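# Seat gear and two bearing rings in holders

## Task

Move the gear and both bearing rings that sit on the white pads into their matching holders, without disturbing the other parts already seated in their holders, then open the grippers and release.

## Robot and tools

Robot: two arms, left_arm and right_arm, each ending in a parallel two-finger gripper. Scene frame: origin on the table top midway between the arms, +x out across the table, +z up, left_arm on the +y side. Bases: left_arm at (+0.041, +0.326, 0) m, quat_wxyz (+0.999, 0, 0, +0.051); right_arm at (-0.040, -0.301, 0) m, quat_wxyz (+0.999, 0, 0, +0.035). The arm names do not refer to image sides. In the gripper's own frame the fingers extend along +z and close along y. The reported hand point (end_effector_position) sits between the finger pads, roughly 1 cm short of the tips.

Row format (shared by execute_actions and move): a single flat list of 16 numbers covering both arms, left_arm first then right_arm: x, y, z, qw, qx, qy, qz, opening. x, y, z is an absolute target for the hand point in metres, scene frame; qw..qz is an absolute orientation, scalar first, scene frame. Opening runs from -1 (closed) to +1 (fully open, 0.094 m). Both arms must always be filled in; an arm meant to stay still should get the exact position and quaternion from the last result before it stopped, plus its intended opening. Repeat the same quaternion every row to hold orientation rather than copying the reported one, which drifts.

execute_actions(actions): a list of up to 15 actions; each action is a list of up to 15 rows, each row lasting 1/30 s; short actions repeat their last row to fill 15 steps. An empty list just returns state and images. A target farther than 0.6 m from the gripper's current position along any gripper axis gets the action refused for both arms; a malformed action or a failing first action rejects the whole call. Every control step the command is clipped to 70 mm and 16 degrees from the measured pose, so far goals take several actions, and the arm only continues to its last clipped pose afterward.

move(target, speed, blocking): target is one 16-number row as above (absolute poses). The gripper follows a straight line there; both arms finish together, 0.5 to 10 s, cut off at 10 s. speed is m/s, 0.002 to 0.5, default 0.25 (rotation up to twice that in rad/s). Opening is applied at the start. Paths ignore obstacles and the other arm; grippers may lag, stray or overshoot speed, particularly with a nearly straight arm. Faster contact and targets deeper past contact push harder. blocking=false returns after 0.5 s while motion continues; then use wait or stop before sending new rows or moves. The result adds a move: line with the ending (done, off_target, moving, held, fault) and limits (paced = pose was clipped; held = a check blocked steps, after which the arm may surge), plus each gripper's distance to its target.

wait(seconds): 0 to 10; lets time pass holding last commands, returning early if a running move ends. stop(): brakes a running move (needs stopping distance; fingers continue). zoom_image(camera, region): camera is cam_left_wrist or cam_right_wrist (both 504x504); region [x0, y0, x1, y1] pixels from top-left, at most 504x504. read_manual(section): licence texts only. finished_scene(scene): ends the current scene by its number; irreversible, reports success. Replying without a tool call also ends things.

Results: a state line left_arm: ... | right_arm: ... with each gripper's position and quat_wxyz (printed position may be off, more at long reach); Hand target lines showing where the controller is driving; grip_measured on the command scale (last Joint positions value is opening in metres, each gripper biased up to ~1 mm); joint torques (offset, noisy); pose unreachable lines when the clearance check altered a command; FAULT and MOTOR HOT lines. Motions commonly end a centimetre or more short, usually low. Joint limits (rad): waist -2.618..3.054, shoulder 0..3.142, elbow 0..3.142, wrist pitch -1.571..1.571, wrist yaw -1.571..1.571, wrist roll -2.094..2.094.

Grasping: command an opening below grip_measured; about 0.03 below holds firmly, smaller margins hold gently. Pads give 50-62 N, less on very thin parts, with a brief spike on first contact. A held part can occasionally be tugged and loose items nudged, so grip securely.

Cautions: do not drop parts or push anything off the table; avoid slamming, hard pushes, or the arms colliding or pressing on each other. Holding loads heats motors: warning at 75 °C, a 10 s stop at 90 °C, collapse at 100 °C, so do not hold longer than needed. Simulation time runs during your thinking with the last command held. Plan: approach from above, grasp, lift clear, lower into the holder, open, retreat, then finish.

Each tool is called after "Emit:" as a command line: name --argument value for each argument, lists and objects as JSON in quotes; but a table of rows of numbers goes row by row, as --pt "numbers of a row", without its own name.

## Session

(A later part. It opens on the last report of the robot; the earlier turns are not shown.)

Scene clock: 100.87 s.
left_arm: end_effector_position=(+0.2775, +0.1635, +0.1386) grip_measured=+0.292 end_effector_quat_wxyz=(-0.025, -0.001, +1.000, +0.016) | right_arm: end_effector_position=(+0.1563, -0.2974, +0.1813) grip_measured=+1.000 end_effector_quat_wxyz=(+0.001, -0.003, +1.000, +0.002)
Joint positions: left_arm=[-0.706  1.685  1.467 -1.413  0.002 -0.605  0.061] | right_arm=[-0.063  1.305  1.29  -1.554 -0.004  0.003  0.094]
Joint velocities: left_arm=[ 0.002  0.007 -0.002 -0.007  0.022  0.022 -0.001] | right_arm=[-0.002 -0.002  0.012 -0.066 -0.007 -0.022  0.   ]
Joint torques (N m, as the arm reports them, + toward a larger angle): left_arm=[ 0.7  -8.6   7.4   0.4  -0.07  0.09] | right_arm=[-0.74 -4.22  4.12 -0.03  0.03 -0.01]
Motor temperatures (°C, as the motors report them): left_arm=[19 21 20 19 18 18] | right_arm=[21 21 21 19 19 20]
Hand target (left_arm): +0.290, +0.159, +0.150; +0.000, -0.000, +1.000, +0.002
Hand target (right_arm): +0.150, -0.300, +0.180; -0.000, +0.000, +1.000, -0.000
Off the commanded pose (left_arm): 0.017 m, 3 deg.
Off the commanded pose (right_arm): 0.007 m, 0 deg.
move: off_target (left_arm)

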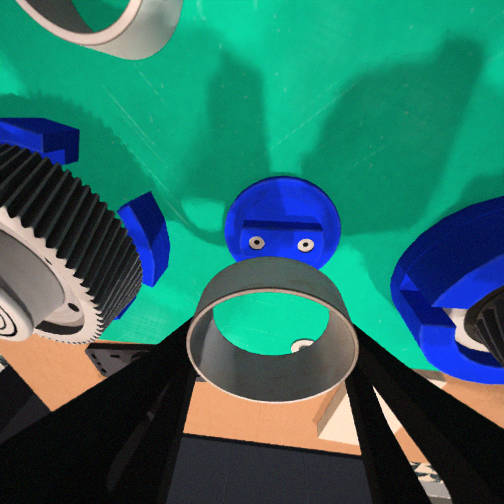

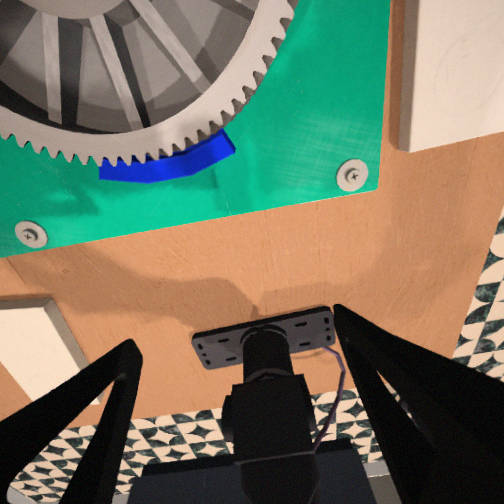

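Emit:
move --target '[0.312,0.154,0.128,0,0,1,0,0.25,0.15,-0.30,0.18,0,0,1,0,1]' --speed 0.03

Emit:
move --target '[0.306,0.158,0.105,0,0,1,0,0.25,0.15,-0.30,0.18,0,0,1,0,1]' --speed 0.015

Scene clock: 102.67 s.
left_arm: end_effector_position=(+0.2961, +0.1590, +0.1172) grip_measured=+0.292 end_effector_quat_wxyz=(-0.027, +0.002, +0.999, +0.017) | right_arm: end_effector_position=(+0.1563, -0.2974, +0.1813) grip_measured=+1.000 end_effector_quat_wxyz=(+0.001, -0.003, +1.000, +0.002)
Joint positions: left_arm=[-0.684  1.758  1.467 -1.343  0.002 -0.577  0.061] | right_arm=[-0.063  1.305  1.29  -1.554 -0.004  0.003  0.094]
Joint velocities: left_arm=[ 0.007  0.017  0.012 -0.022 -0.007  0.007 -0.001] | right_arm=[ 0.012  0.007  0.002  0.007  0.037 -0.066  0.   ]
Joint torques (N m, as the arm reports them, + toward a larger angle): left_arm=[ 0.96 -9.34  7.42  0.47 -0.03  0.11] | right_arm=[-0.86 -4.23  4.19 -0.03  0.04 -0.02]
Motor temperatures (°C, as the motors report them): left_arm=[19 21 21 19 18 18] | right_arm=[21 20 21 19 19 20]
Hand target (left_arm): +0.311, +0.154, +0.128; +0.000, -0.000, +1.000, +0.001
Hand target (right_arm): +0.150, -0.300, +0.180; -0.000, +0.000, +1.000, -0.000
Off the commanded pose (left_arm): 0.020 m, 4 deg.
Off the commanded pose (right_arm): 0.007 m, 0 deg.
move: off_target (left_arm)

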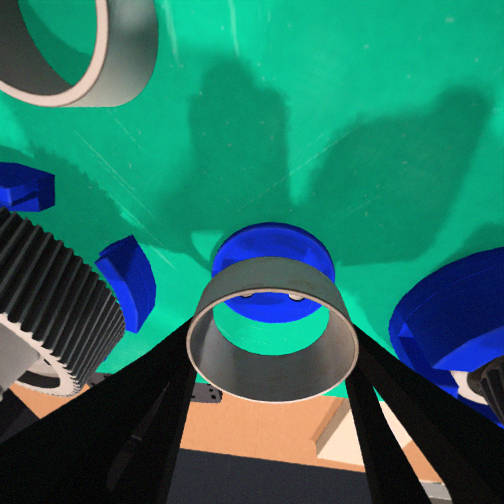

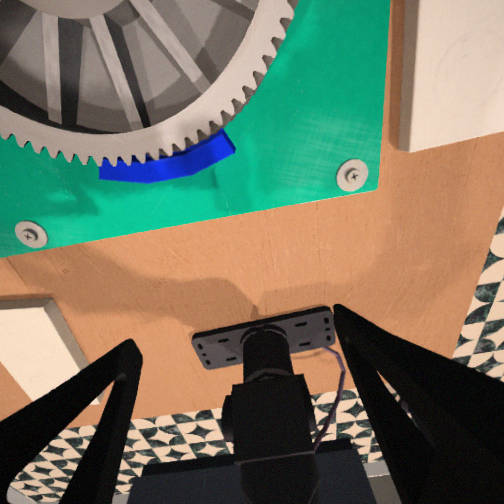

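Scene clock: 105.03 s.
left_arm: end_effector_position=(+0.3025, +0.1548, +0.1023) grip_measured=+0.292 end_effector_quat_wxyz=(-0.013, +0.003, +1.000, +0.007) | right_arm: end_effector_position=(+0.1563, -0.2974, +0.1813) grip_measured=+1.000 end_effector_quat_wxyz=(+0.001, -0.003, +1.000, +0.002)
Joint positions: left_arm=[-0.684  1.758  1.409 -1.25   0.002 -0.576  0.061] | right_arm=[-0.063  1.305  1.29  -1.554 -0.004  0.003  0.094]
Joint velocities: left_arm=[ 0.012 -0.017 -0.022  0.037 -0.007 -0.007 -0.001] | right_arm=[ 0.012 -0.017 -0.012  0.022  0.037 -0.037  0.   ]
Joint torques (N m, as the arm reports them, + toward a larger angle): left_arm=[  1.07 -11.37   3.58   0.55  -0.03   0.1 ] | right_arm=[-0.84 -4.26  4.12 -0.02  0.05 -0.02]
Motor temperatures (°C, as the motors report them): left_arm=[19 21 20 19 18 18] | right_arm=[21 20 21 19 19 20]
Hand target (left_arm): +0.306, +0.158, +0.105; +0.000, -0.000, +1.000, +0.001
Hand target (right_arm): +0.150, -0.300, +0.180; -0.000, +0.000, +1.000, -0.000
Off the commanded pose (left_arm): 0.005 m, 2 deg.
Off the commanded pose (right_arm): 0.007 m, 0 deg.
move: done

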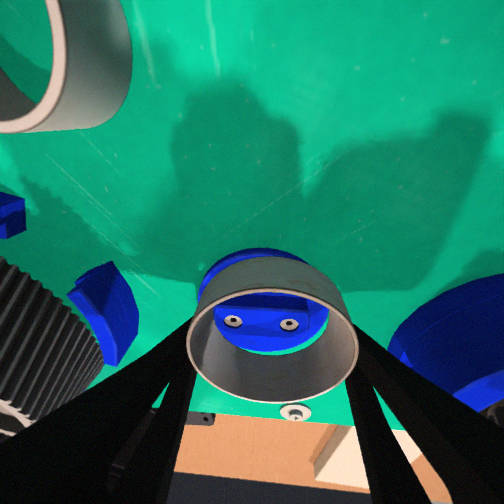

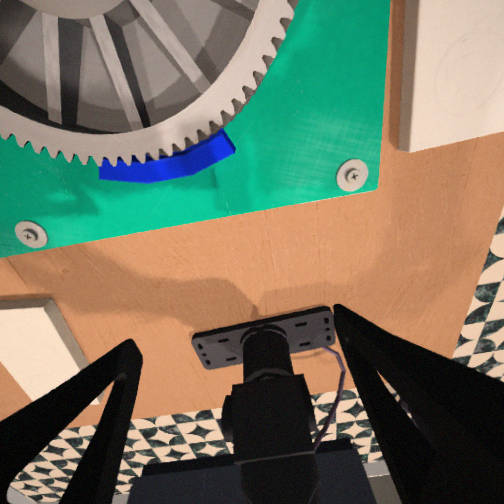

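Emit:
move --target '[0.305,0.167,0.106,0,0,1,0,0.25,0.15,-0.30,0.18,0,0,1,0,1]' --speed 0.01

Scene clock: 106.77 s.
left_arm: end_effector_position=(+0.3029, +0.1637, +0.1018) grip_measured=+0.292 end_effector_quat_wxyz=(-0.013, +0.002, +1.000, +0.007) | right_arm: end_effector_position=(+0.1563, -0.2974, +0.1813) grip_measured=+1.000 end_effector_quat_wxyz=(+0.001, -0.003, +1.000, +0.002)
Joint positions: left_arm=[-0.659  1.742  1.388 -1.246  0.002 -0.552  0.061] | right_arm=[-0.063  1.305  1.29  -1.554 -0.004  0.003  0.094]
Joint velocities: left_arm=[ 0.012  0.002 -0.012  0.022 -0.007 -0.007  0.   ] | right_arm=[-0.002 -0.007  0.007  0.007  0.007 -0.007  0.   ]
Joint torques (N m, as the arm reports them, + toward a larger angle): left_arm=[  0.95 -11.71   3.58   0.52  -0.02   0.09] | right_arm=[-0.82 -4.27  4.2  -0.02  0.03 -0.04]
Motor temperatures (°C, as the motors report them): left_arm=[19 21 20 19 18 18] | right_arm=[21 20 21 19 19 20]
Hand target (left_arm): +0.305, +0.167, +0.106; -0.000, +0.000, +1.000, +0.001
Hand target (right_arm): +0.150, -0.300, +0.180; -0.000, +0.000, +1.000, -0.000
Off the commanded pose (left_arm): 0.006 m, 2 deg.
Off the commanded pose (right_arm): 0.007 m, 0 deg.
move: done

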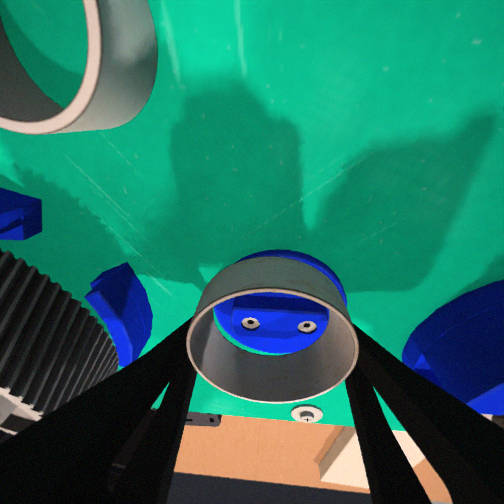

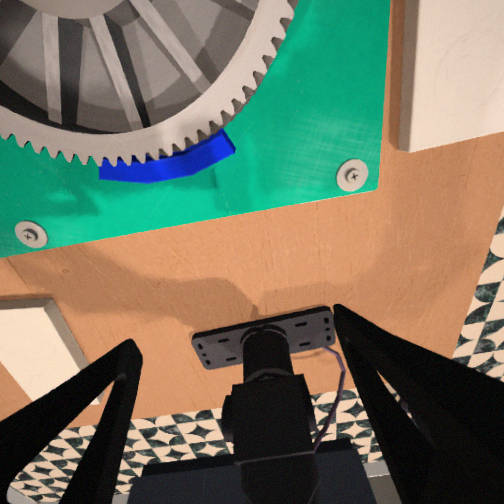

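Emit:
move --target '[0.304,0.163,0.086,0,0,1,0,0.25,0.15,-0.30,0.18,0,0,1,0,1]' --speed 0.01

Scene clock: 108.80 s.
left_arm: end_effector_position=(+0.3062, +0.1609, +0.0929) grip_measured=+0.292 end_effector_quat_wxyz=(-0.005, +0.002, +1.000, -0.001) | right_arm: end_effector_position=(+0.1563, -0.2974, +0.1813) grip_measured=+1.000 end_effector_quat_wxyz=(+0.001, -0.003, +1.000, +0.002)
Joint positions: left_arm=[-0.659  1.742  1.353 -1.189  0.006 -0.552  0.061] | right_arm=[-0.063  1.305  1.29  -1.554 -0.004  0.003  0.094]
Joint velocities: left_arm=[ 0.002 -0.012  0.017  0.007  0.051  0.051  0.   ] | right_arm=[-0.007 -0.012  0.002 -0.066 -0.037 -0.022  0.   ]
Joint torques (N m, as the arm reports them, + toward a larger angle): left_arm=[ -0.14 -10.16   1.81   0.81  -0.05  -0.04] | right_arm=[-0.86 -4.19  4.14 -0.03  0.02 -0.04]
Motor temperatures (°C, as the motors report them): left_arm=[19 21 20 19 18 18] | right_arm=[21 20 21 19 19 20]
Hand target (left_arm): +0.304, +0.163, +0.086; -0.000, -0.000, +1.000, +0.000
Hand target (right_arm): +0.150, -0.300, +0.180; -0.000, +0.000, +1.000, -0.000
Off the commanded pose (left_arm): 0.008 m, 1 deg.
Off the commanded pose (right_arm): 0.007 m, 0 deg.
move: done

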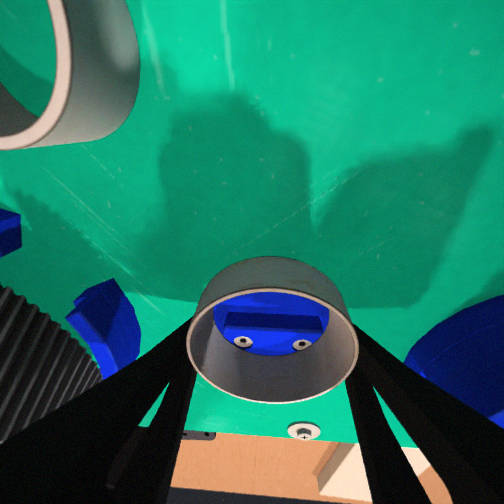

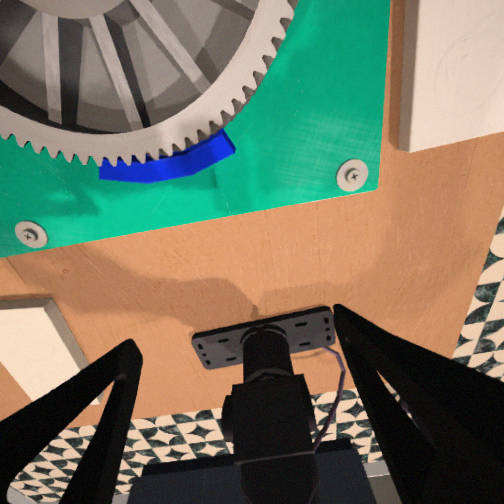

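Emit:
move --target '[0.296,0.167,0.102,0,0,1,0,0.25,0.15,-0.30,0.18,0,0,1,0,1]' --speed 0.01

Emit:
move --target '[0.296,0.167,0.085,0,0,1,0,0.25,0.15,-0.30,0.18,0,0,1,0,1]' --speed 0.01

Scene clock: 110.67 s.
left_arm: end_effector_position=(+0.3049, +0.1616, +0.1010) grip_measured=+0.292 end_effector_quat_wxyz=(+0.004, +0.001, +1.000, -0.006) | right_arm: end_effector_position=(+0.1563, -0.2974, +0.1813) grip_measured=+1.000 end_effector_quat_wxyz=(+0.001, -0.003, +1.000, +0.002)
Joint positions: left_arm=[-0.659  1.714  1.353 -1.197  0.006 -0.554  0.061] | right_arm=[-0.063  1.305  1.29  -1.554 -0.004  0.003  0.094]
Joint velocities: left_arm=[-0.012  0.002 -0.002 -0.037  0.007 -0.051  0.   ] | right_arm=[-0.017 -0.007 -0.012 -0.022  0.022 -0.007  0.   ]
Joint torques (N m, as the arm reports them, + toward a larger angle): left_arm=[ -0.33 -11.48   2.8    0.27  -0.06  -0.05] | right_arm=[-0.84 -4.18  4.14 -0.03  0.03 -0.02]
Motor temperatures (°C, as the motors report them): left_arm=[19 21 20 19 18 18] | right_arm=[21 20 21 19 19 20]
Hand target (left_arm): +0.296, +0.167, +0.102; -0.000, -0.000, +1.000, +0.000
Hand target (right_arm): +0.150, -0.300, +0.180; -0.000, +0.000, +1.000, -0.000
Off the commanded pose (left_arm): 0.010 m, 1 deg.
Off the commanded pose (right_arm): 0.007 m, 0 deg.
move: done

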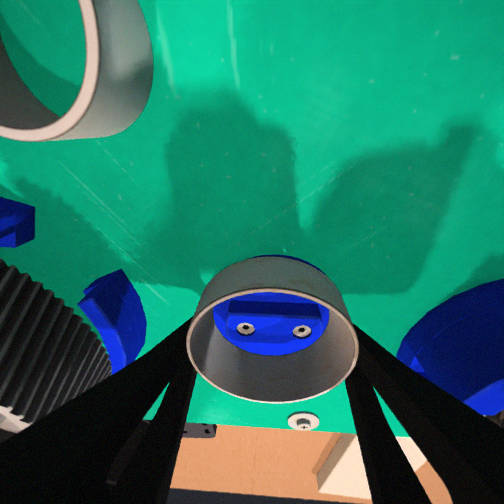

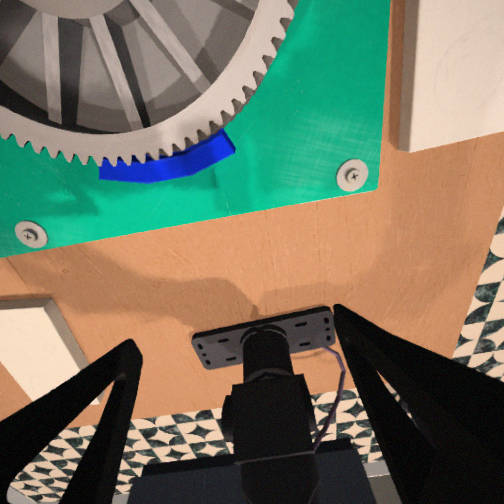

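Scene clock: 112.80 s.
left_arm: end_effector_position=(+0.3000, +0.1647, +0.0927) grip_measured=+0.292 end_effector_quat_wxyz=(+0.001, +0.001, +1.000, -0.004) | right_arm: end_effector_position=(+0.1563, -0.2974, +0.1813) grip_measured=+1.000 end_effector_quat_wxyz=(+0.001, -0.003, +1.000, +0.002)
Joint positions: left_arm=[-0.659  1.703  1.307 -1.169  0.006 -0.554  0.061] | right_arm=[-0.063  1.305  1.29  -1.554 -0.004  0.003  0.094]
Joint velocities: left_arm=[ 0.002  0.007 -0.002 -0.066 -0.037 -0.022  0.001] | right_arm=[-0.012  0.002  0.002 -0.022  0.051 -0.051  0.   ]
Joint torques (N m, as the arm reports them, + toward a larger angle): left_arm=[-0.31 -9.16  2.1   0.72 -0.05 -0.04] | right_arm=[-0.8  -4.18  4.1  -0.03  0.03 -0.02]
Motor temperatures (°C, as the motors report them): left_arm=[19 21 20 19 18 18] | right_arm=[21 20 21 19 19 20]
Hand target (left_arm): +0.296, +0.167, +0.085; -0.001, +0.000, +1.000, +0.000
Hand target (right_arm): +0.150, -0.300, +0.180; -0.000, +0.000, +1.000, -0.000
Off the commanded pose (left_arm): 0.009 m, 1 deg.
Off the commanded pose (right_arm): 0.007 m, 0 deg.
move: done

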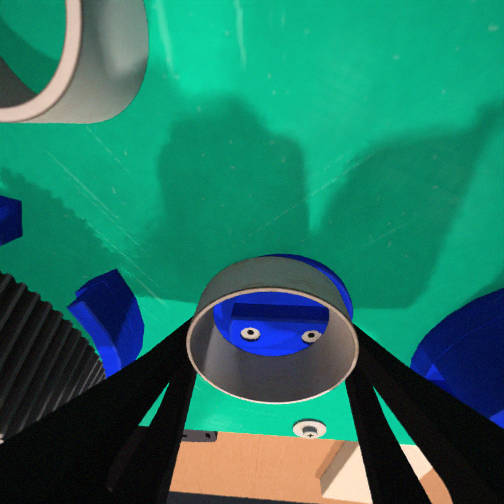

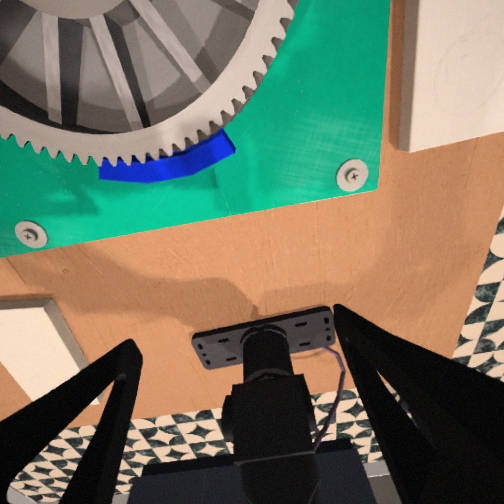

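Emit:
move --target '[0.295,0.157,0.103,0,0,1,0,0.25,0.15,-0.30,0.18,0,0,1,0,1]' --speed 0.01

Scene clock: 114.60 s.
left_arm: end_effector_position=(+0.2924, +0.1621, +0.0932) grip_measured=+0.292 end_effector_quat_wxyz=(-0.007, -0.002, +1.000, +0.002) | right_arm: end_effector_position=(+0.1563, -0.2974, +0.1813) grip_measured=+1.000 end_effector_quat_wxyz=(+0.001, -0.003, +1.000, +0.002)
Joint positions: left_arm=[-0.68   1.703  1.309 -1.192  0.004 -0.583  0.061] | right_arm=[-0.063  1.305  1.29  -1.554 -0.004  0.003  0.094]
Joint velocities: left_arm=[-0.012  0.002  0.002 -0.066 -0.037 -0.007 -0.001] | right_arm=[-0.002 -0.012 -0.002  0.007 -0.081 -0.007  0.   ]
Joint torques (N m, as the arm reports them, + toward a larger angle): left_arm=[-1.03 -8.75  6.94  0.09 -0.03 -0.04] | right_arm=[-0.76 -4.25  4.13 -0.03  0.04  0.  ]
Motor temperatures (°C, as the motors report them): left_arm=[19 21 20 19 18 18] | right_arm=[21 20 21 19 19 20]
Hand target (left_arm): +0.295, +0.157, +0.103; +0.000, +0.000, +1.000, -0.000
Hand target (right_arm): +0.150, -0.300, +0.180; -0.000, +0.000, +1.000, -0.000
Off the commanded pose (left_arm): 0.011 m, 1 deg.
Off the commanded pose (right_arm): 0.007 m, 0 deg.
move: off_target (left_arm)

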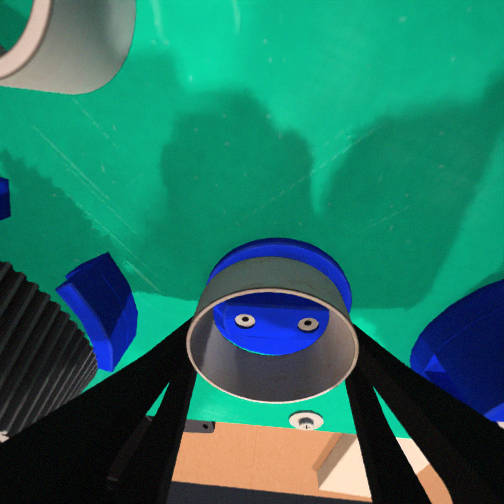

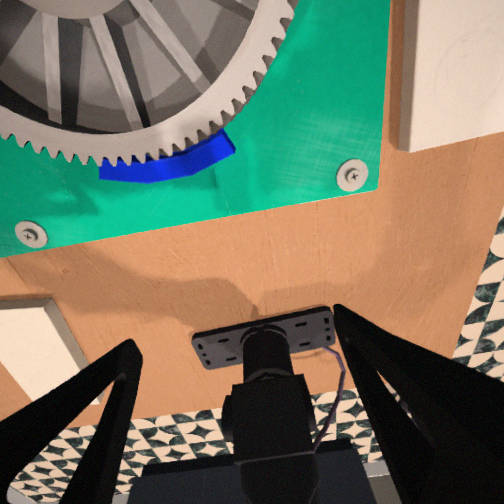

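Emit:
move --target '[0.300,0.161,0.085,0,0,1,0,0.25,0.15,-0.30,0.18,0,0,1,0,1]' --speed 0.01

Scene clock: 116.10 s.
left_arm: end_effector_position=(+0.2949, +0.1603, +0.0930) grip_measured=+0.292 end_effector_quat_wxyz=(-0.003, +0.001, +1.000, -0.001) | right_arm: end_effector_position=(+0.1563, -0.2974, +0.1813) grip_measured=+1.000 end_effector_quat_wxyz=(+0.001, -0.003, +1.000, +0.002)
Joint positions: left_arm=[-0.68   1.704  1.309 -1.179  0.005 -0.576  0.061] | right_arm=[-0.063  1.305  1.29  -1.554 -0.004  0.003  0.094]
Joint velocities: left_arm=[-0.012  0.012  0.012 -0.081 -0.051 -0.051  0.   ] | right_arm=[-0.012 -0.012 -0.002  0.022 -0.007 -0.022  0.   ]
Joint torques (N m, as the arm reports them, + toward a larger angle): left_arm=[ 0.65 -6.95  3.75  0.77 -0.05  0.09] | right_arm=[-0.81 -4.26  4.17 -0.03  0.05 -0.02]
Motor temperatures (°C, as the motors report them): left_arm=[19 21 20 19 18 18] | right_arm=[21 20 21 19 19 20]
Hand target (left_arm): +0.300, +0.161, +0.085; +0.000, -0.000, +1.000, +0.000
Hand target (right_arm): +0.150, -0.300, +0.180; -0.000, +0.000, +1.000, -0.000
Off the commanded pose (left_arm): 0.009 m, 0 deg.
Off the commanded pose (right_arm): 0.007 m, 0 deg.
move: done

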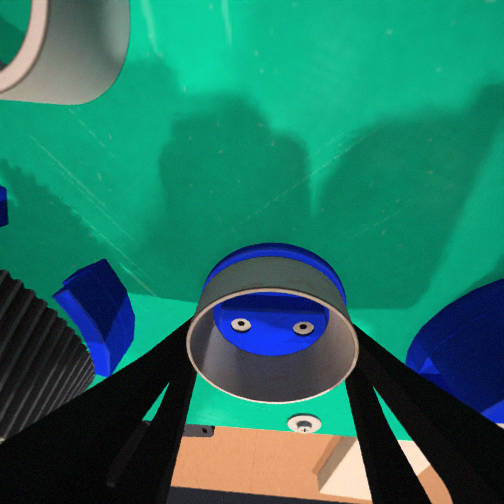

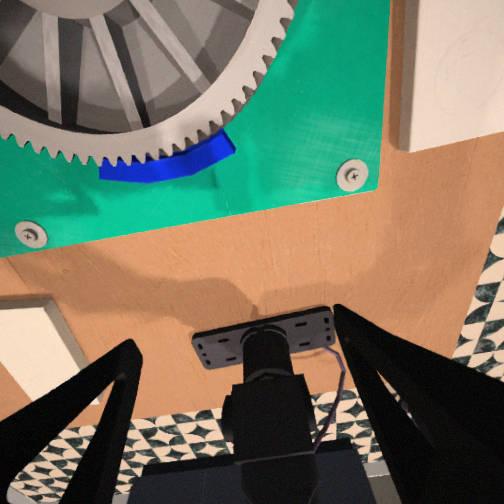

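Emit:
move --target '[0.297,0.1603,0.086,0,0,1,0,0.32,0.15,-0.30,0.18,0,0,1,0,1]' --speed 0.01

Emit:
move --target '[0.295,0.1603,0.093,0,0,1,0,0.7,0.15,-0.30,0.18,0,0,1,0,1]' --speed 0.01

Emit:
move --target '[0.28,0.20,0.19,0,0,1,0,0.7,0.15,-0.30,0.18,0,0,1,0,1]' --speed 0.08

Scene clock: 117.33 s.
left_arm: end_effector_position=(+0.2954, +0.1599, +0.0930) grip_measured=+0.320 end_effector_quat_wxyz=(-0.002, +0.001, +1.000, -0.002) | right_arm: end_effector_position=(+0.1563, -0.2974, +0.1813) grip_measured=+1.000 end_effector_quat_wxyz=(+0.001, -0.003, +1.000, +0.002)
Joint positions: left_arm=[-0.68   1.704  1.309 -1.177  0.005 -0.576  0.062] | right_arm=[-0.063  1.305  1.29  -1.554 -0.004  0.003  0.094]
Joint velocities: left_arm=[ 0.007  0.007 -0.002 -0.022  0.037 -0.007  0.   ] | right_arm=[-0.017 -0.007 -0.002  0.007 -0.037 -0.066  0.   ]
Joint torques (N m, as the arm reports them, + toward a larger angle): left_arm=[ 0.05 -7.79  3.37  0.72 -0.05  0.02] | right_arm=[-0.76 -4.21  4.18 -0.03  0.02 -0.02]
Motor temperatures (°C, as the motors report them): left_arm=[19 21 20 19 18 18] | right_arm=[21 20 21 19 19 20]
Hand target (left_arm): +0.297, +0.160, +0.086; -0.000, +0.000, +1.000, +0.000
Hand target (right_arm): +0.150, -0.300, +0.180; -0.000, +0.000, +1.000, -0.000
Off the commanded pose (left_arm): 0.007 m, 0 deg.
Off the commanded pose (right_arm): 0.007 m, 0 deg.
move: done

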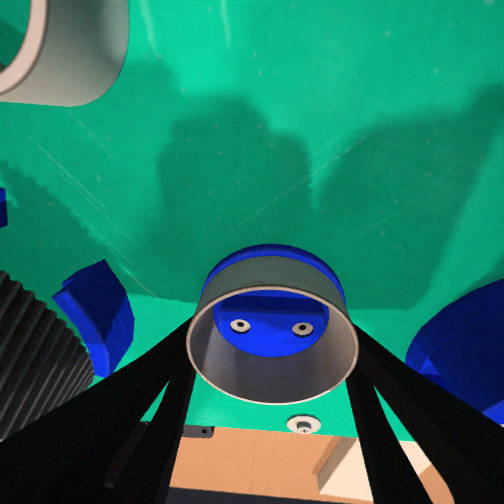

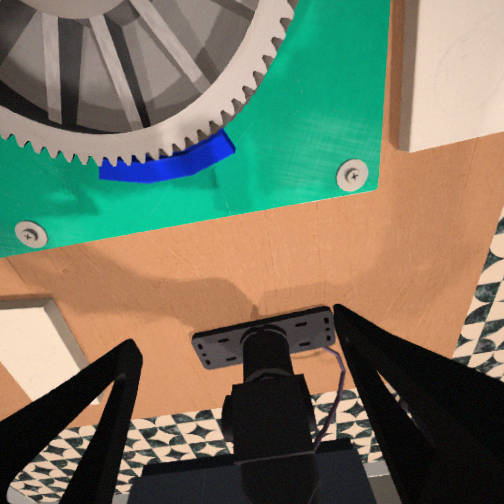

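Scene clock: 118.23 s.
left_arm: end_effector_position=(+0.2954, +0.1599, +0.0930) grip_measured=+0.698 end_effector_quat_wxyz=(-0.002, +0.001, +1.000, -0.002) | right_arm: end_effector_position=(+0.1563, -0.2974, +0.1813) grip_measured=+1.000 end_effector_quat_wxyz=(+0.001, -0.003, +1.000, +0.002)
Joint positions: left_arm=[-0.68   1.704  1.309 -1.177  0.005 -0.576  0.08 ] | right_arm=[-0.063  1.305  1.29  -1.554 -0.004  0.003  0.094]
Joint velocities: left_arm=[ 0.017 -0.002 -0.002 -0.037  0.037  0.037  0.   ] | right_arm=[-0.007 -0.007  0.007  0.022  0.037  0.022  0.   ]
Joint torques (N m, as the arm reports them, + toward a larger angle): left_arm=[-0.26 -8.82  4.37  0.41 -0.05 -0.03] | right_arm=[-0.8  -4.22  4.13 -0.04  0.04 -0.02]
Motor temperatures (°C, as the motors report them): left_arm=[19 21 20 19 18 18] | right_arm=[21 20 21 19 19 20]
Hand target (left_arm): +0.295, +0.160, +0.093; -0.000, +0.000, +1.000, +0.000
Hand target (right_arm): +0.150, -0.300, +0.180; -0.000, +0.000, +1.000, -0.000
Off the commanded pose (left_arm): 0.001 m, 0 deg.
Off the commanded pose (right_arm): 0.007 m, 0 deg.
move: done

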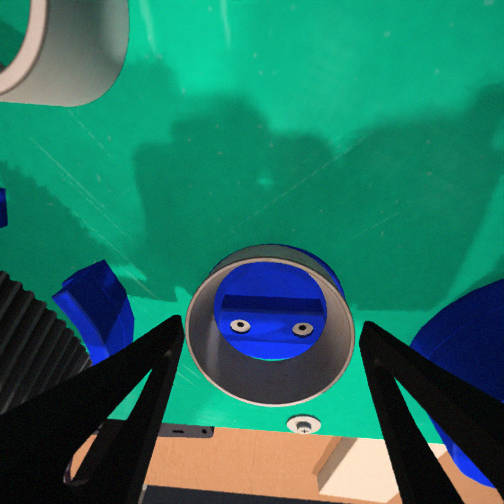

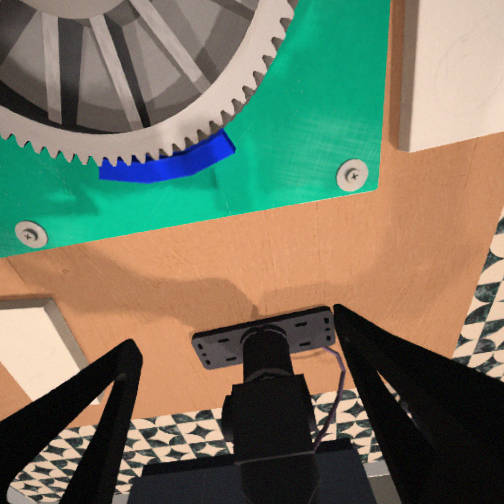

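Scene clock: 120.10 s.
left_arm: end_effector_position=(+0.2747, +0.1988, +0.1758) grip_measured=+0.698 end_effector_quat_wxyz=(-0.020, +0.002, +1.000, +0.008) | right_arm: end_effector_position=(+0.1563, -0.2974, +0.1813) grip_measured=+1.000 end_effector_quat_wxyz=(+0.001, -0.003, +1.000, +0.002)
Joint positions: left_arm=[-0.601  1.603  1.528 -1.539  0.005 -0.494  0.08 ] | right_arm=[-0.063  1.305  1.29  -1.554 -0.004  0.003  0.094]
Joint velocities: left_arm=[-0.002 -0.017  0.012 -0.051 -0.007 -0.022 -0.   ] | right_arm=[-0.007 -0.007  0.002 -0.007  0.037  0.051  0.   ]
Joint torques (N m, as the arm reports them, + toward a larger angle): left_arm=[ 0.96 -9.11  7.03  0.16 -0.05  0.1 ] | right_arm=[-0.76 -4.21  4.19 -0.03  0.02 -0.02]
Motor temperatures (°C, as the motors report them): left_arm=[19 21 20 19 18 18] | right_arm=[21 20 21 19 19 20]
Hand target (left_arm): +0.279, +0.201, +0.190; +0.000, -0.000, +1.000, +0.000
Hand target (right_arm): +0.150, -0.300, +0.180; -0.000, +0.000, +1.000, -0.000
Off the commanded pose (left_arm): 0.015 m, 3 deg.
Off the commanded pose (right_arm): 0.007 m, 0 deg.
move: off_target (left_arm)

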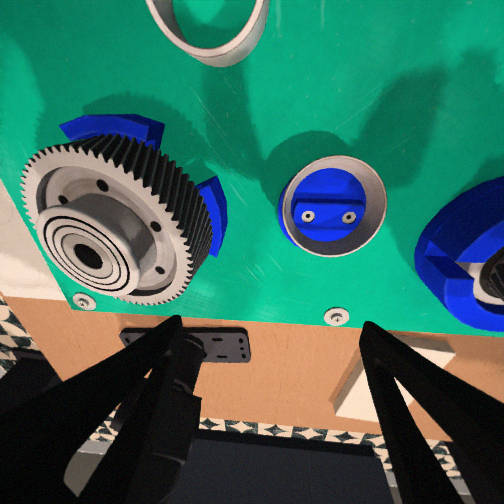

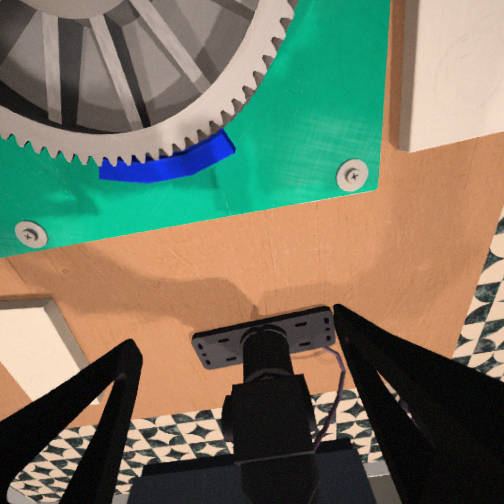

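Emit:
move --target '[0.303,0.159,0.125,0,0,1,0,0.8,0.15,-0.30,0.18,0,0,1,0,1]' --speed 0.06

Emit:
move --target '[0.303,0.161,0.085,0,0,1,0,0.8,0.15,-0.30,0.18,0,0,1,0,1]' --speed 0.03

Scene clock: 121.97 s.
left_arm: end_effector_position=(+0.3032, +0.1609, +0.1288) grip_measured=+0.798 end_effector_quat_wxyz=(-0.004, -0.002, +1.000, -0.001) | right_arm: end_effector_position=(+0.1563, -0.2974, +0.1813) grip_measured=+1.000 end_effector_quat_wxyz=(+0.001, -0.003, +1.000, +0.002)
Joint positions: left_arm=[-0.664  1.721  1.471 -1.327  0.005 -0.565  0.084] | right_arm=[-0.063  1.305  1.29  -1.554 -0.004  0.003  0.094]
Joint velocities: left_arm=[-0.002  0.007  0.012  0.022 -0.007 -0.051 -0.   ] | right_arm=[-0.012 -0.012  0.002  0.022  0.022 -0.022  0.   ]
Joint torques (N m, as the arm reports them, + toward a larger angle): left_arm=[-0.93 -8.91  3.55  0.63 -0.05 -0.05] | right_arm=[-0.76 -4.24  4.21 -0.02  0.03 -0.03]
Motor temperatures (°C, as the motors report them): left_arm=[19 21 20 19 18 18] | right_arm=[21 20 21 19 19 20]
Hand target (left_arm): +0.303, +0.158, +0.125; -0.000, -0.000, +1.000, +0.000
Hand target (right_arm): +0.150, -0.300, +0.180; -0.000, +0.000, +1.000, -0.000
Off the commanded pose (left_arm): 0.004 m, 0 deg.
Off the commanded pose (right_arm): 0.007 m, 0 deg.
move: done

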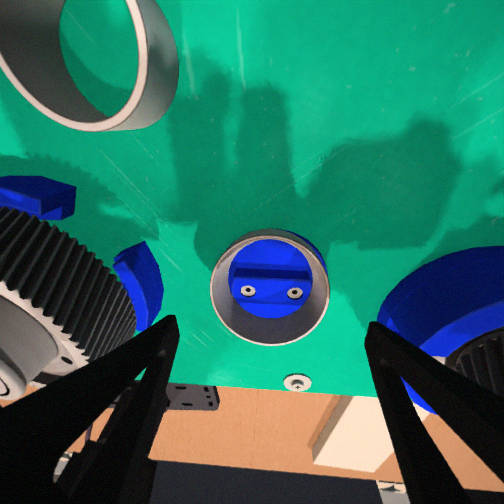

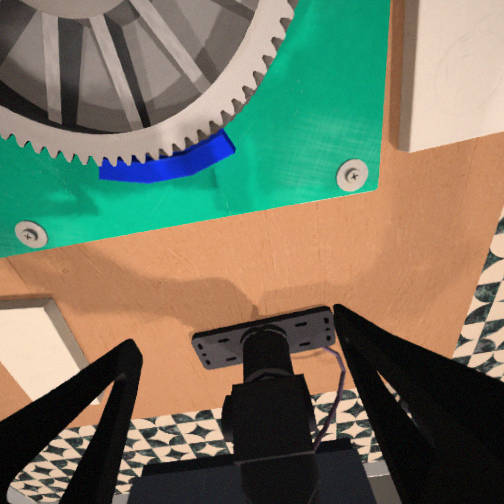

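Scene clock: 123.80 s.
left_arm: end_effector_position=(+0.3030, +0.1610, +0.0892) grip_measured=+0.798 end_effector_quat_wxyz=(-0.003, -0.002, +1.000, -0.001) | right_arm: end_effector_position=(+0.1563, -0.2974, +0.1813) grip_measured=+1.000 end_effector_quat_wxyz=(+0.001, -0.003, +1.000, +0.002)
Joint positions: left_arm=[-0.664  1.732  1.326 -1.169  0.005 -0.565  0.084] | right_arm=[-0.063  1.305  1.29  -1.554 -0.004  0.003  0.094]
Joint velocities: left_arm=[ 0.007 -0.007 -0.012 -0.022  0.007 -0.007 -0.   ] | right_arm=[-0.007 -0.002  0.012 -0.095  0.037 -0.007  0.   ]
Joint torques (N m, as the arm reports them, + toward a larger angle): left_arm=[-0.29 -8.88  3.46  0.62 -0.05  0.04] | right_arm=[-0.76 -4.19  4.16 -0.02  0.02 -0.02]
Motor temperatures (°C, as the motors report them): left_arm=[19 21 20 19 18 18] | right_arm=[21 20 21 19 19 20]
Hand target (left_arm): +0.303, +0.161, +0.085; -0.000, -0.000, +1.000, +0.000
Hand target (right_arm): +0.150, -0.300, +0.180; -0.000, +0.000, +1.000, -0.000
Off the commanded pose (left_arm): 0.004 m, 0 deg.
Off the commanded pose (right_arm): 0.007 m, 0 deg.
move: done

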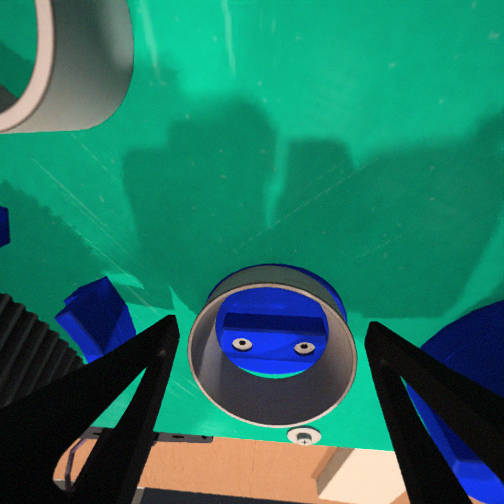

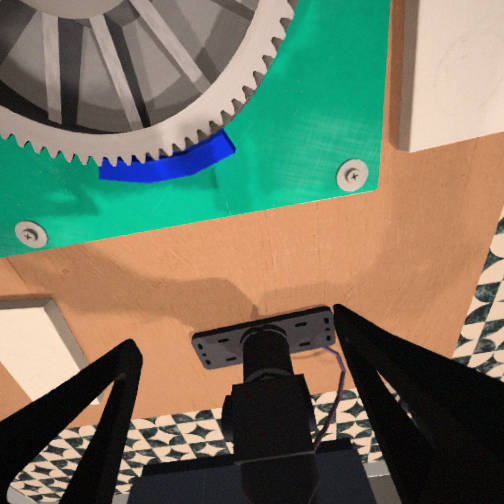

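Emit:
move --target '[0.300,0.161,0.086,0,0,1,0,0.25,0.15,-0.30,0.18,0,0,1,0,1]' --speed 0.02

Emit:
move --target '[0.285,0.161,0.097,0,0,1,0,0.25,0.15,-0.30,0.18,0,0,1,0,1]' --speed 0.01

Scene clock: 124.77 s.
left_arm: end_effector_position=(+0.3033, +0.1608, +0.0892) grip_measured=+0.295 end_effector_quat_wxyz=(-0.003, -0.002, +1.000, -0.001) | right_arm: end_effector_position=(+0.1563, -0.2974, +0.1813) grip_measured=+1.000 end_effector_quat_wxyz=(+0.001, -0.003, +1.000, +0.002)
Joint positions: left_arm=[-0.664  1.732  1.326 -1.168  0.005 -0.565  0.061] | right_arm=[-0.063  1.305  1.29  -1.554 -0.004  0.003  0.094]
Joint velocities: left_arm=[-0.002 -0.002 -0.022 -0.007 -0.037  0.022  0.   ] | right_arm=[-0.012  0.002 -0.002 -0.037  0.022  0.007  0.   ]
Joint torques (N m, as the arm reports them, + toward a larger angle): left_arm=[-0.71 -9.94  2.89  0.6  -0.04 -0.02] | right_arm=[-0.77 -4.21  4.16 -0.02  0.04 -0.02]
Motor temperatures (°C, as the motors report them): left_arm=[19 21 20 19 18 18] | right_arm=[21 20 21 19 19 20]
Hand target (left_arm): +0.300, +0.161, +0.086; -0.000, +0.000, +1.000, +0.000
Hand target (right_arm): +0.150, -0.300, +0.180; -0.000, +0.000, +1.000, -0.000
Off the commanded pose (left_arm): 0.005 m, 0 deg.
Off the commanded pose (right_arm): 0.007 m, 0 deg.
move: done

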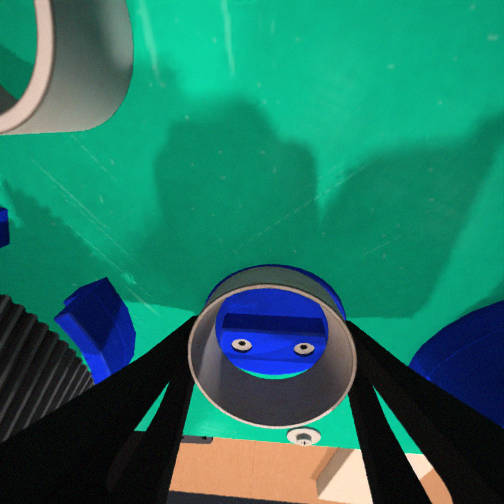

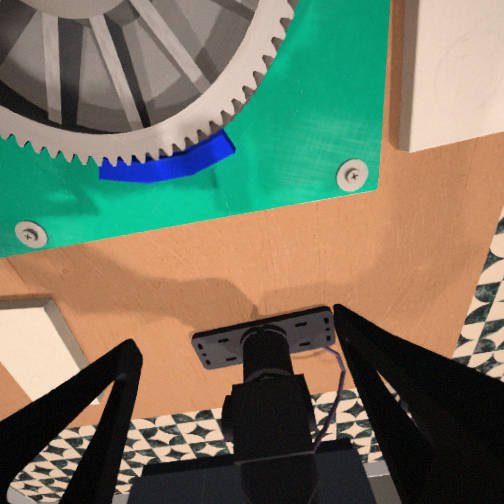

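Scene clock: 126.97 s.
left_arm: end_effector_position=(+0.2937, +0.1601, +0.0932) grip_measured=+0.295 end_effector_quat_wxyz=(+0.001, -0.003, +1.000, -0.002) | right_arm: end_effector_position=(+0.1563, -0.2974, +0.1813) grip_measured=+1.000 end_effector_quat_wxyz=(+0.001, -0.003, +1.000, +0.002)
Joint positions: left_arm=[-0.685  1.694  1.298 -1.171  0.002 -0.589  0.061] | right_arm=[-0.063  1.305  1.29  -1.554 -0.004  0.003  0.094]
Joint velocities: left_arm=[-0.007 -0.002  0.007  0.007  0.081 -0.022 -0.002] | right_arm=[ 0.012 -0.007  0.002  0.037  0.037  0.007  0.   ]
Joint torques (N m, as the arm reports them, + toward a larger angle): left_arm=[ -1.26 -11.17   3.55   0.23  -0.02  -0.06] | right_arm=[-0.81 -4.2   4.16 -0.03  0.05 -0.03]
Motor temperatures (°C, as the motors report them): left_arm=[19 21 20 19 18 18] | right_arm=[21 20 21 19 19 20]
Hand target (left_arm): +0.285, +0.161, +0.097; -0.000, +0.000, +1.000, -0.000
Hand target (right_arm): +0.150, -0.300, +0.180; -0.000, +0.000, +1.000, -0.000
Off the commanded pose (left_arm): 0.010 m, 0 deg.
Off the commanded pose (right_arm): 0.007 m, 0 deg.
move: done

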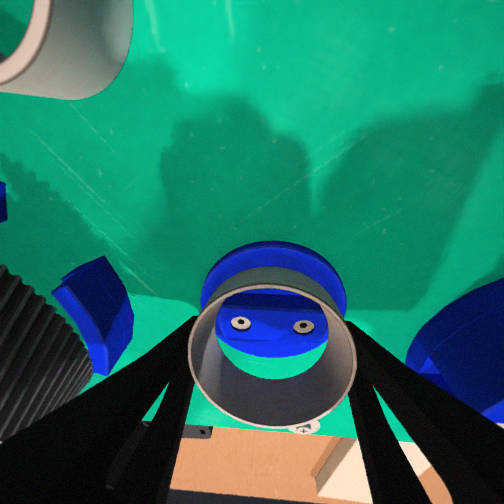

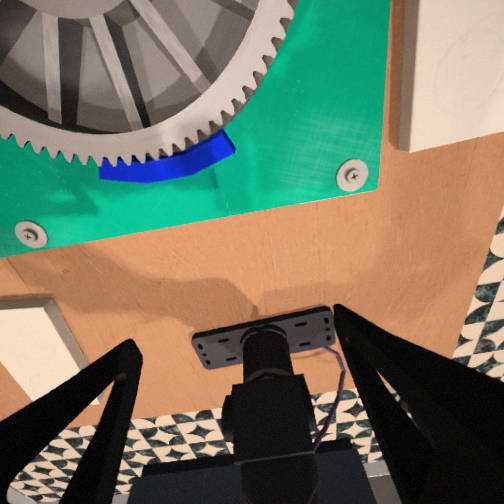

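Emit:
move --target '[0.297,0.160,0.090,0,0,1,0,0.33,0.15,-0.30,0.18,0,0,1,0,1]' --speed 0.01

Emit:
move --target '[0.297,0.160,0.093,0,0,1,0,0.75,0.15,-0.30,0.18,0,0,1,0,1]' --speed 0.01

Emit:
move --target '[0.295,0.16,0.15,0,0,1,0,0.75,0.15,-0.30,0.18,0,0,1,0,1]' --speed 0.06

Scene clock: 128.13 s.
left_arm: end_effector_position=(+0.2932, +0.1598, +0.0893) grip_measured=+0.329 end_effector_quat_wxyz=(-0.005, -0.001, +1.000, +0.000) | right_arm: end_effector_position=(+0.1563, -0.2974, +0.1813) grip_measured=+1.000 end_effector_quat_wxyz=(+0.001, -0.003, +1.000, +0.002)
Joint positions: left_arm=[-0.685  1.708  1.298 -1.171  0.005 -0.585  0.062] | right_arm=[-0.063  1.305  1.29  -1.554 -0.004  0.003  0.094]
Joint velocities: left_arm=[ 0.007  0.002  0.022 -0.081  0.007  0.007 -0.001] | right_arm=[ 0.002 -0.002 -0.007  0.051 -0.007 -0.022  0.   ]
Joint torques (N m, as the arm reports them, + toward a larger angle): left_arm=[ 0.44 -8.35  4.94  0.46 -0.05  0.1 ] | right_arm=[-0.71 -4.16  4.15 -0.01  0.04 -0.02]
Motor temperatures (°C, as the motors report them): left_arm=[19 21 20 19 18 18] | right_arm=[21 20 21 19 19 20]
Hand target (left_arm): +0.297, +0.160, +0.090; +0.000, -0.000, +1.000, -0.000
Hand target (right_arm): +0.150, -0.300, +0.180; -0.000, +0.000, +1.000, -0.000
Off the commanded pose (left_arm): 0.004 m, 1 deg.
Off the commanded pose (right_arm): 0.007 m, 0 deg.
move: done

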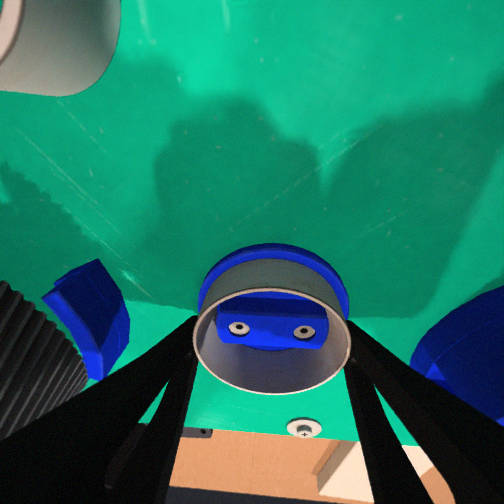

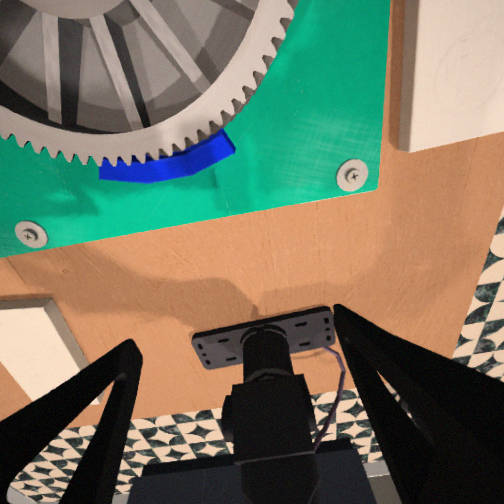

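Scene clock: 129.03 s.
left_arm: end_effector_position=(+0.2932, +0.1598, +0.0893) grip_measured=+0.748 end_effector_quat_wxyz=(-0.005, -0.001, +1.000, +0.000) | right_arm: end_effector_position=(+0.1563, -0.2974, +0.1813) grip_measured=+1.000 end_effector_quat_wxyz=(+0.001, -0.003, +1.000, +0.002)
Joint positions: left_arm=[-0.685  1.708  1.298 -1.171  0.005 -0.585  0.082] | right_arm=[-0.063  1.305  1.29  -1.554 -0.004  0.003  0.094]
Joint velocities: left_arm=[-0.012 -0.012 -0.002  0.066  0.022 -0.007 -0.   ] | right_arm=[-0.002  0.007 -0.012  0.051 -0.037 -0.066  0.   ]
Joint torques (N m, as the arm reports them, + toward a larger angle): left_arm=[ 0.37 -8.54  5.58  0.31 -0.04  0.11] | right_arm=[-0.87 -4.2   4.15 -0.03  0.04 -0.01]
Motor temperatures (°C, as the motors report them): left_arm=[19 21 20 19 18 18] | right_arm=[21 20 21 19 19 20]
Hand target (left_arm): +0.297, +0.160, +0.093; +0.000, +0.000, +1.000, +0.000
Hand target (right_arm): +0.150, -0.300, +0.180; -0.000, +0.000, +1.000, -0.000
Off the commanded pose (left_arm): 0.005 m, 1 deg.
Off the commanded pose (right_arm): 0.007 m, 0 deg.
move: done

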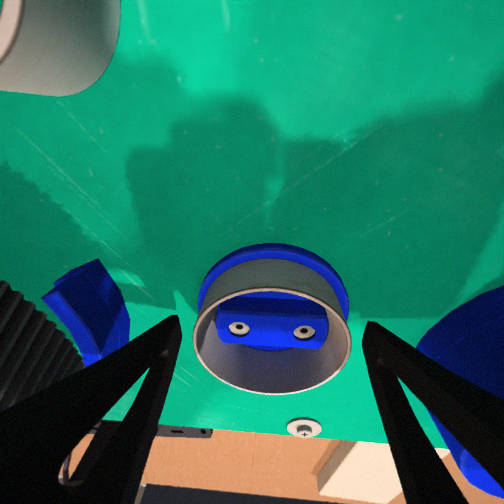

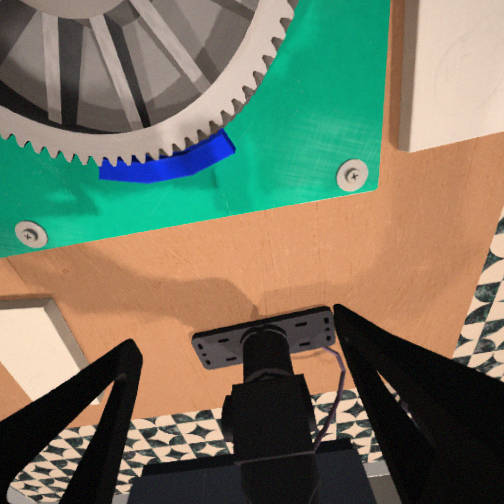

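Scene clock: 130.57 s.
left_arm: end_effector_position=(+0.2892, +0.1624, +0.1350) grip_measured=+0.748 end_effector_quat_wxyz=(-0.019, -0.001, +1.000, +0.010) | right_arm: end_effector_position=(+0.1563, -0.2974, +0.1813) grip_measured=+1.000 end_effector_quat_wxyz=(+0.001, -0.003, +1.000, +0.002)
Joint positions: left_arm=[-0.685  1.708  1.479 -1.385  0.005 -0.585  0.082] | right_arm=[-0.063  1.305  1.29  -1.554 -0.004  0.003  0.094]
Joint velocities: left_arm=[-0.007  0.007 -0.002 -0.022 -0.007  0.037 -0.001] | right_arm=[-0.012 -0.007 -0.007 -0.051 -0.022 -0.066  0.   ]
Joint torques (N m, as the arm reports them, + toward a larger angle): left_arm=[  0.07 -10.42   7.11   0.17  -0.04   0.06] | right_arm=[-0.82 -4.18  4.17 -0.02  0.04 -0.02]
Motor temperatures (°C, as the motors report them): left_arm=[19 21 20 19 18 18] | right_arm=[21 20 21 19 19 20]
Hand target (left_arm): +0.294, +0.160, +0.150; +0.000, -0.000, +1.000, +0.000
Hand target (right_arm): +0.150, -0.300, +0.180; -0.000, +0.000, +1.000, -0.000
Off the commanded pose (left_arm): 0.016 m, 2 deg.
Off the commanded pose (right_arm): 0.007 m, 0 deg.
move: off_target (left_arm)

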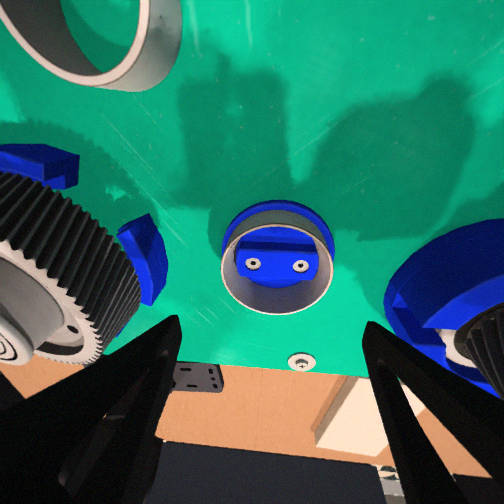

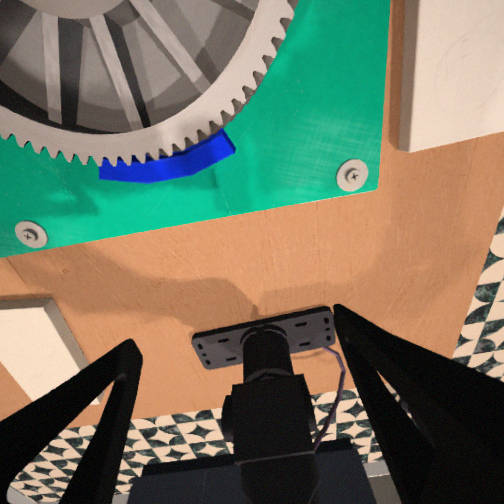

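Emit:
move --target '[0.29,0.295,0.19,0,0,1,0,0.75,0.15,-0.30,0.18,0,0,1,0,1]' --speed 0.12

Scene clock: 132.43 s.
left_arm: end_effector_position=(+0.2899, +0.2929, +0.1792) grip_measured=+0.748 end_effector_quat_wxyz=(-0.017, -0.000, +1.000, +0.002) | right_arm: end_effector_position=(+0.1563, -0.2974, +0.1813) grip_measured=+1.000 end_effector_quat_wxyz=(+0.001, -0.003, +1.000, +0.002)
Joint positions: left_arm=[-0.238  1.54   1.479 -1.545  0.    -0.136  0.082] | right_arm=[-0.063  1.305  1.29  -1.554 -0.004  0.003  0.094]
Joint velocities: left_arm=[-0.007 -0.002  0.012 -0.022  0.007 -0.051 -0.001] | right_arm=[ 0.007 -0.007 -0.002  0.007 -0.037  0.007  0.   ]
Joint torques (N m, as the arm reports them, + toward a larger angle): left_arm=[ 0.76 -8.72  6.04  0.19 -0.03  0.09] | right_arm=[-0.83 -4.21  4.13 -0.02  0.02 -0.02]
Motor temperatures (°C, as the motors report them): left_arm=[19 21 20 19 18 18] | right_arm=[21 20 21 19 19 20]
Hand target (left_arm): +0.291, +0.296, +0.190; -0.001, -0.000, +1.000, +0.002
Hand target (right_arm): +0.150, -0.300, +0.180; -0.000, +0.000, +1.000, -0.000
Off the commanded pose (left_arm): 0.011 m, 2 deg.
Off the commanded pose (right_arm): 0.007 m, 0 deg.
move: off_target (left_arm)

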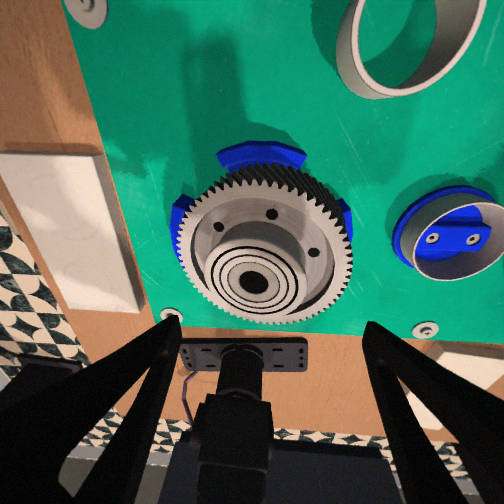

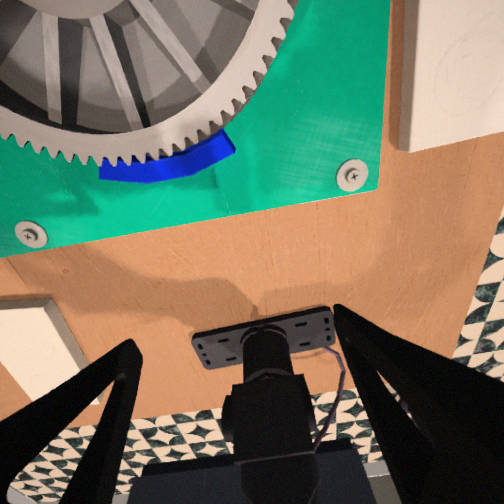

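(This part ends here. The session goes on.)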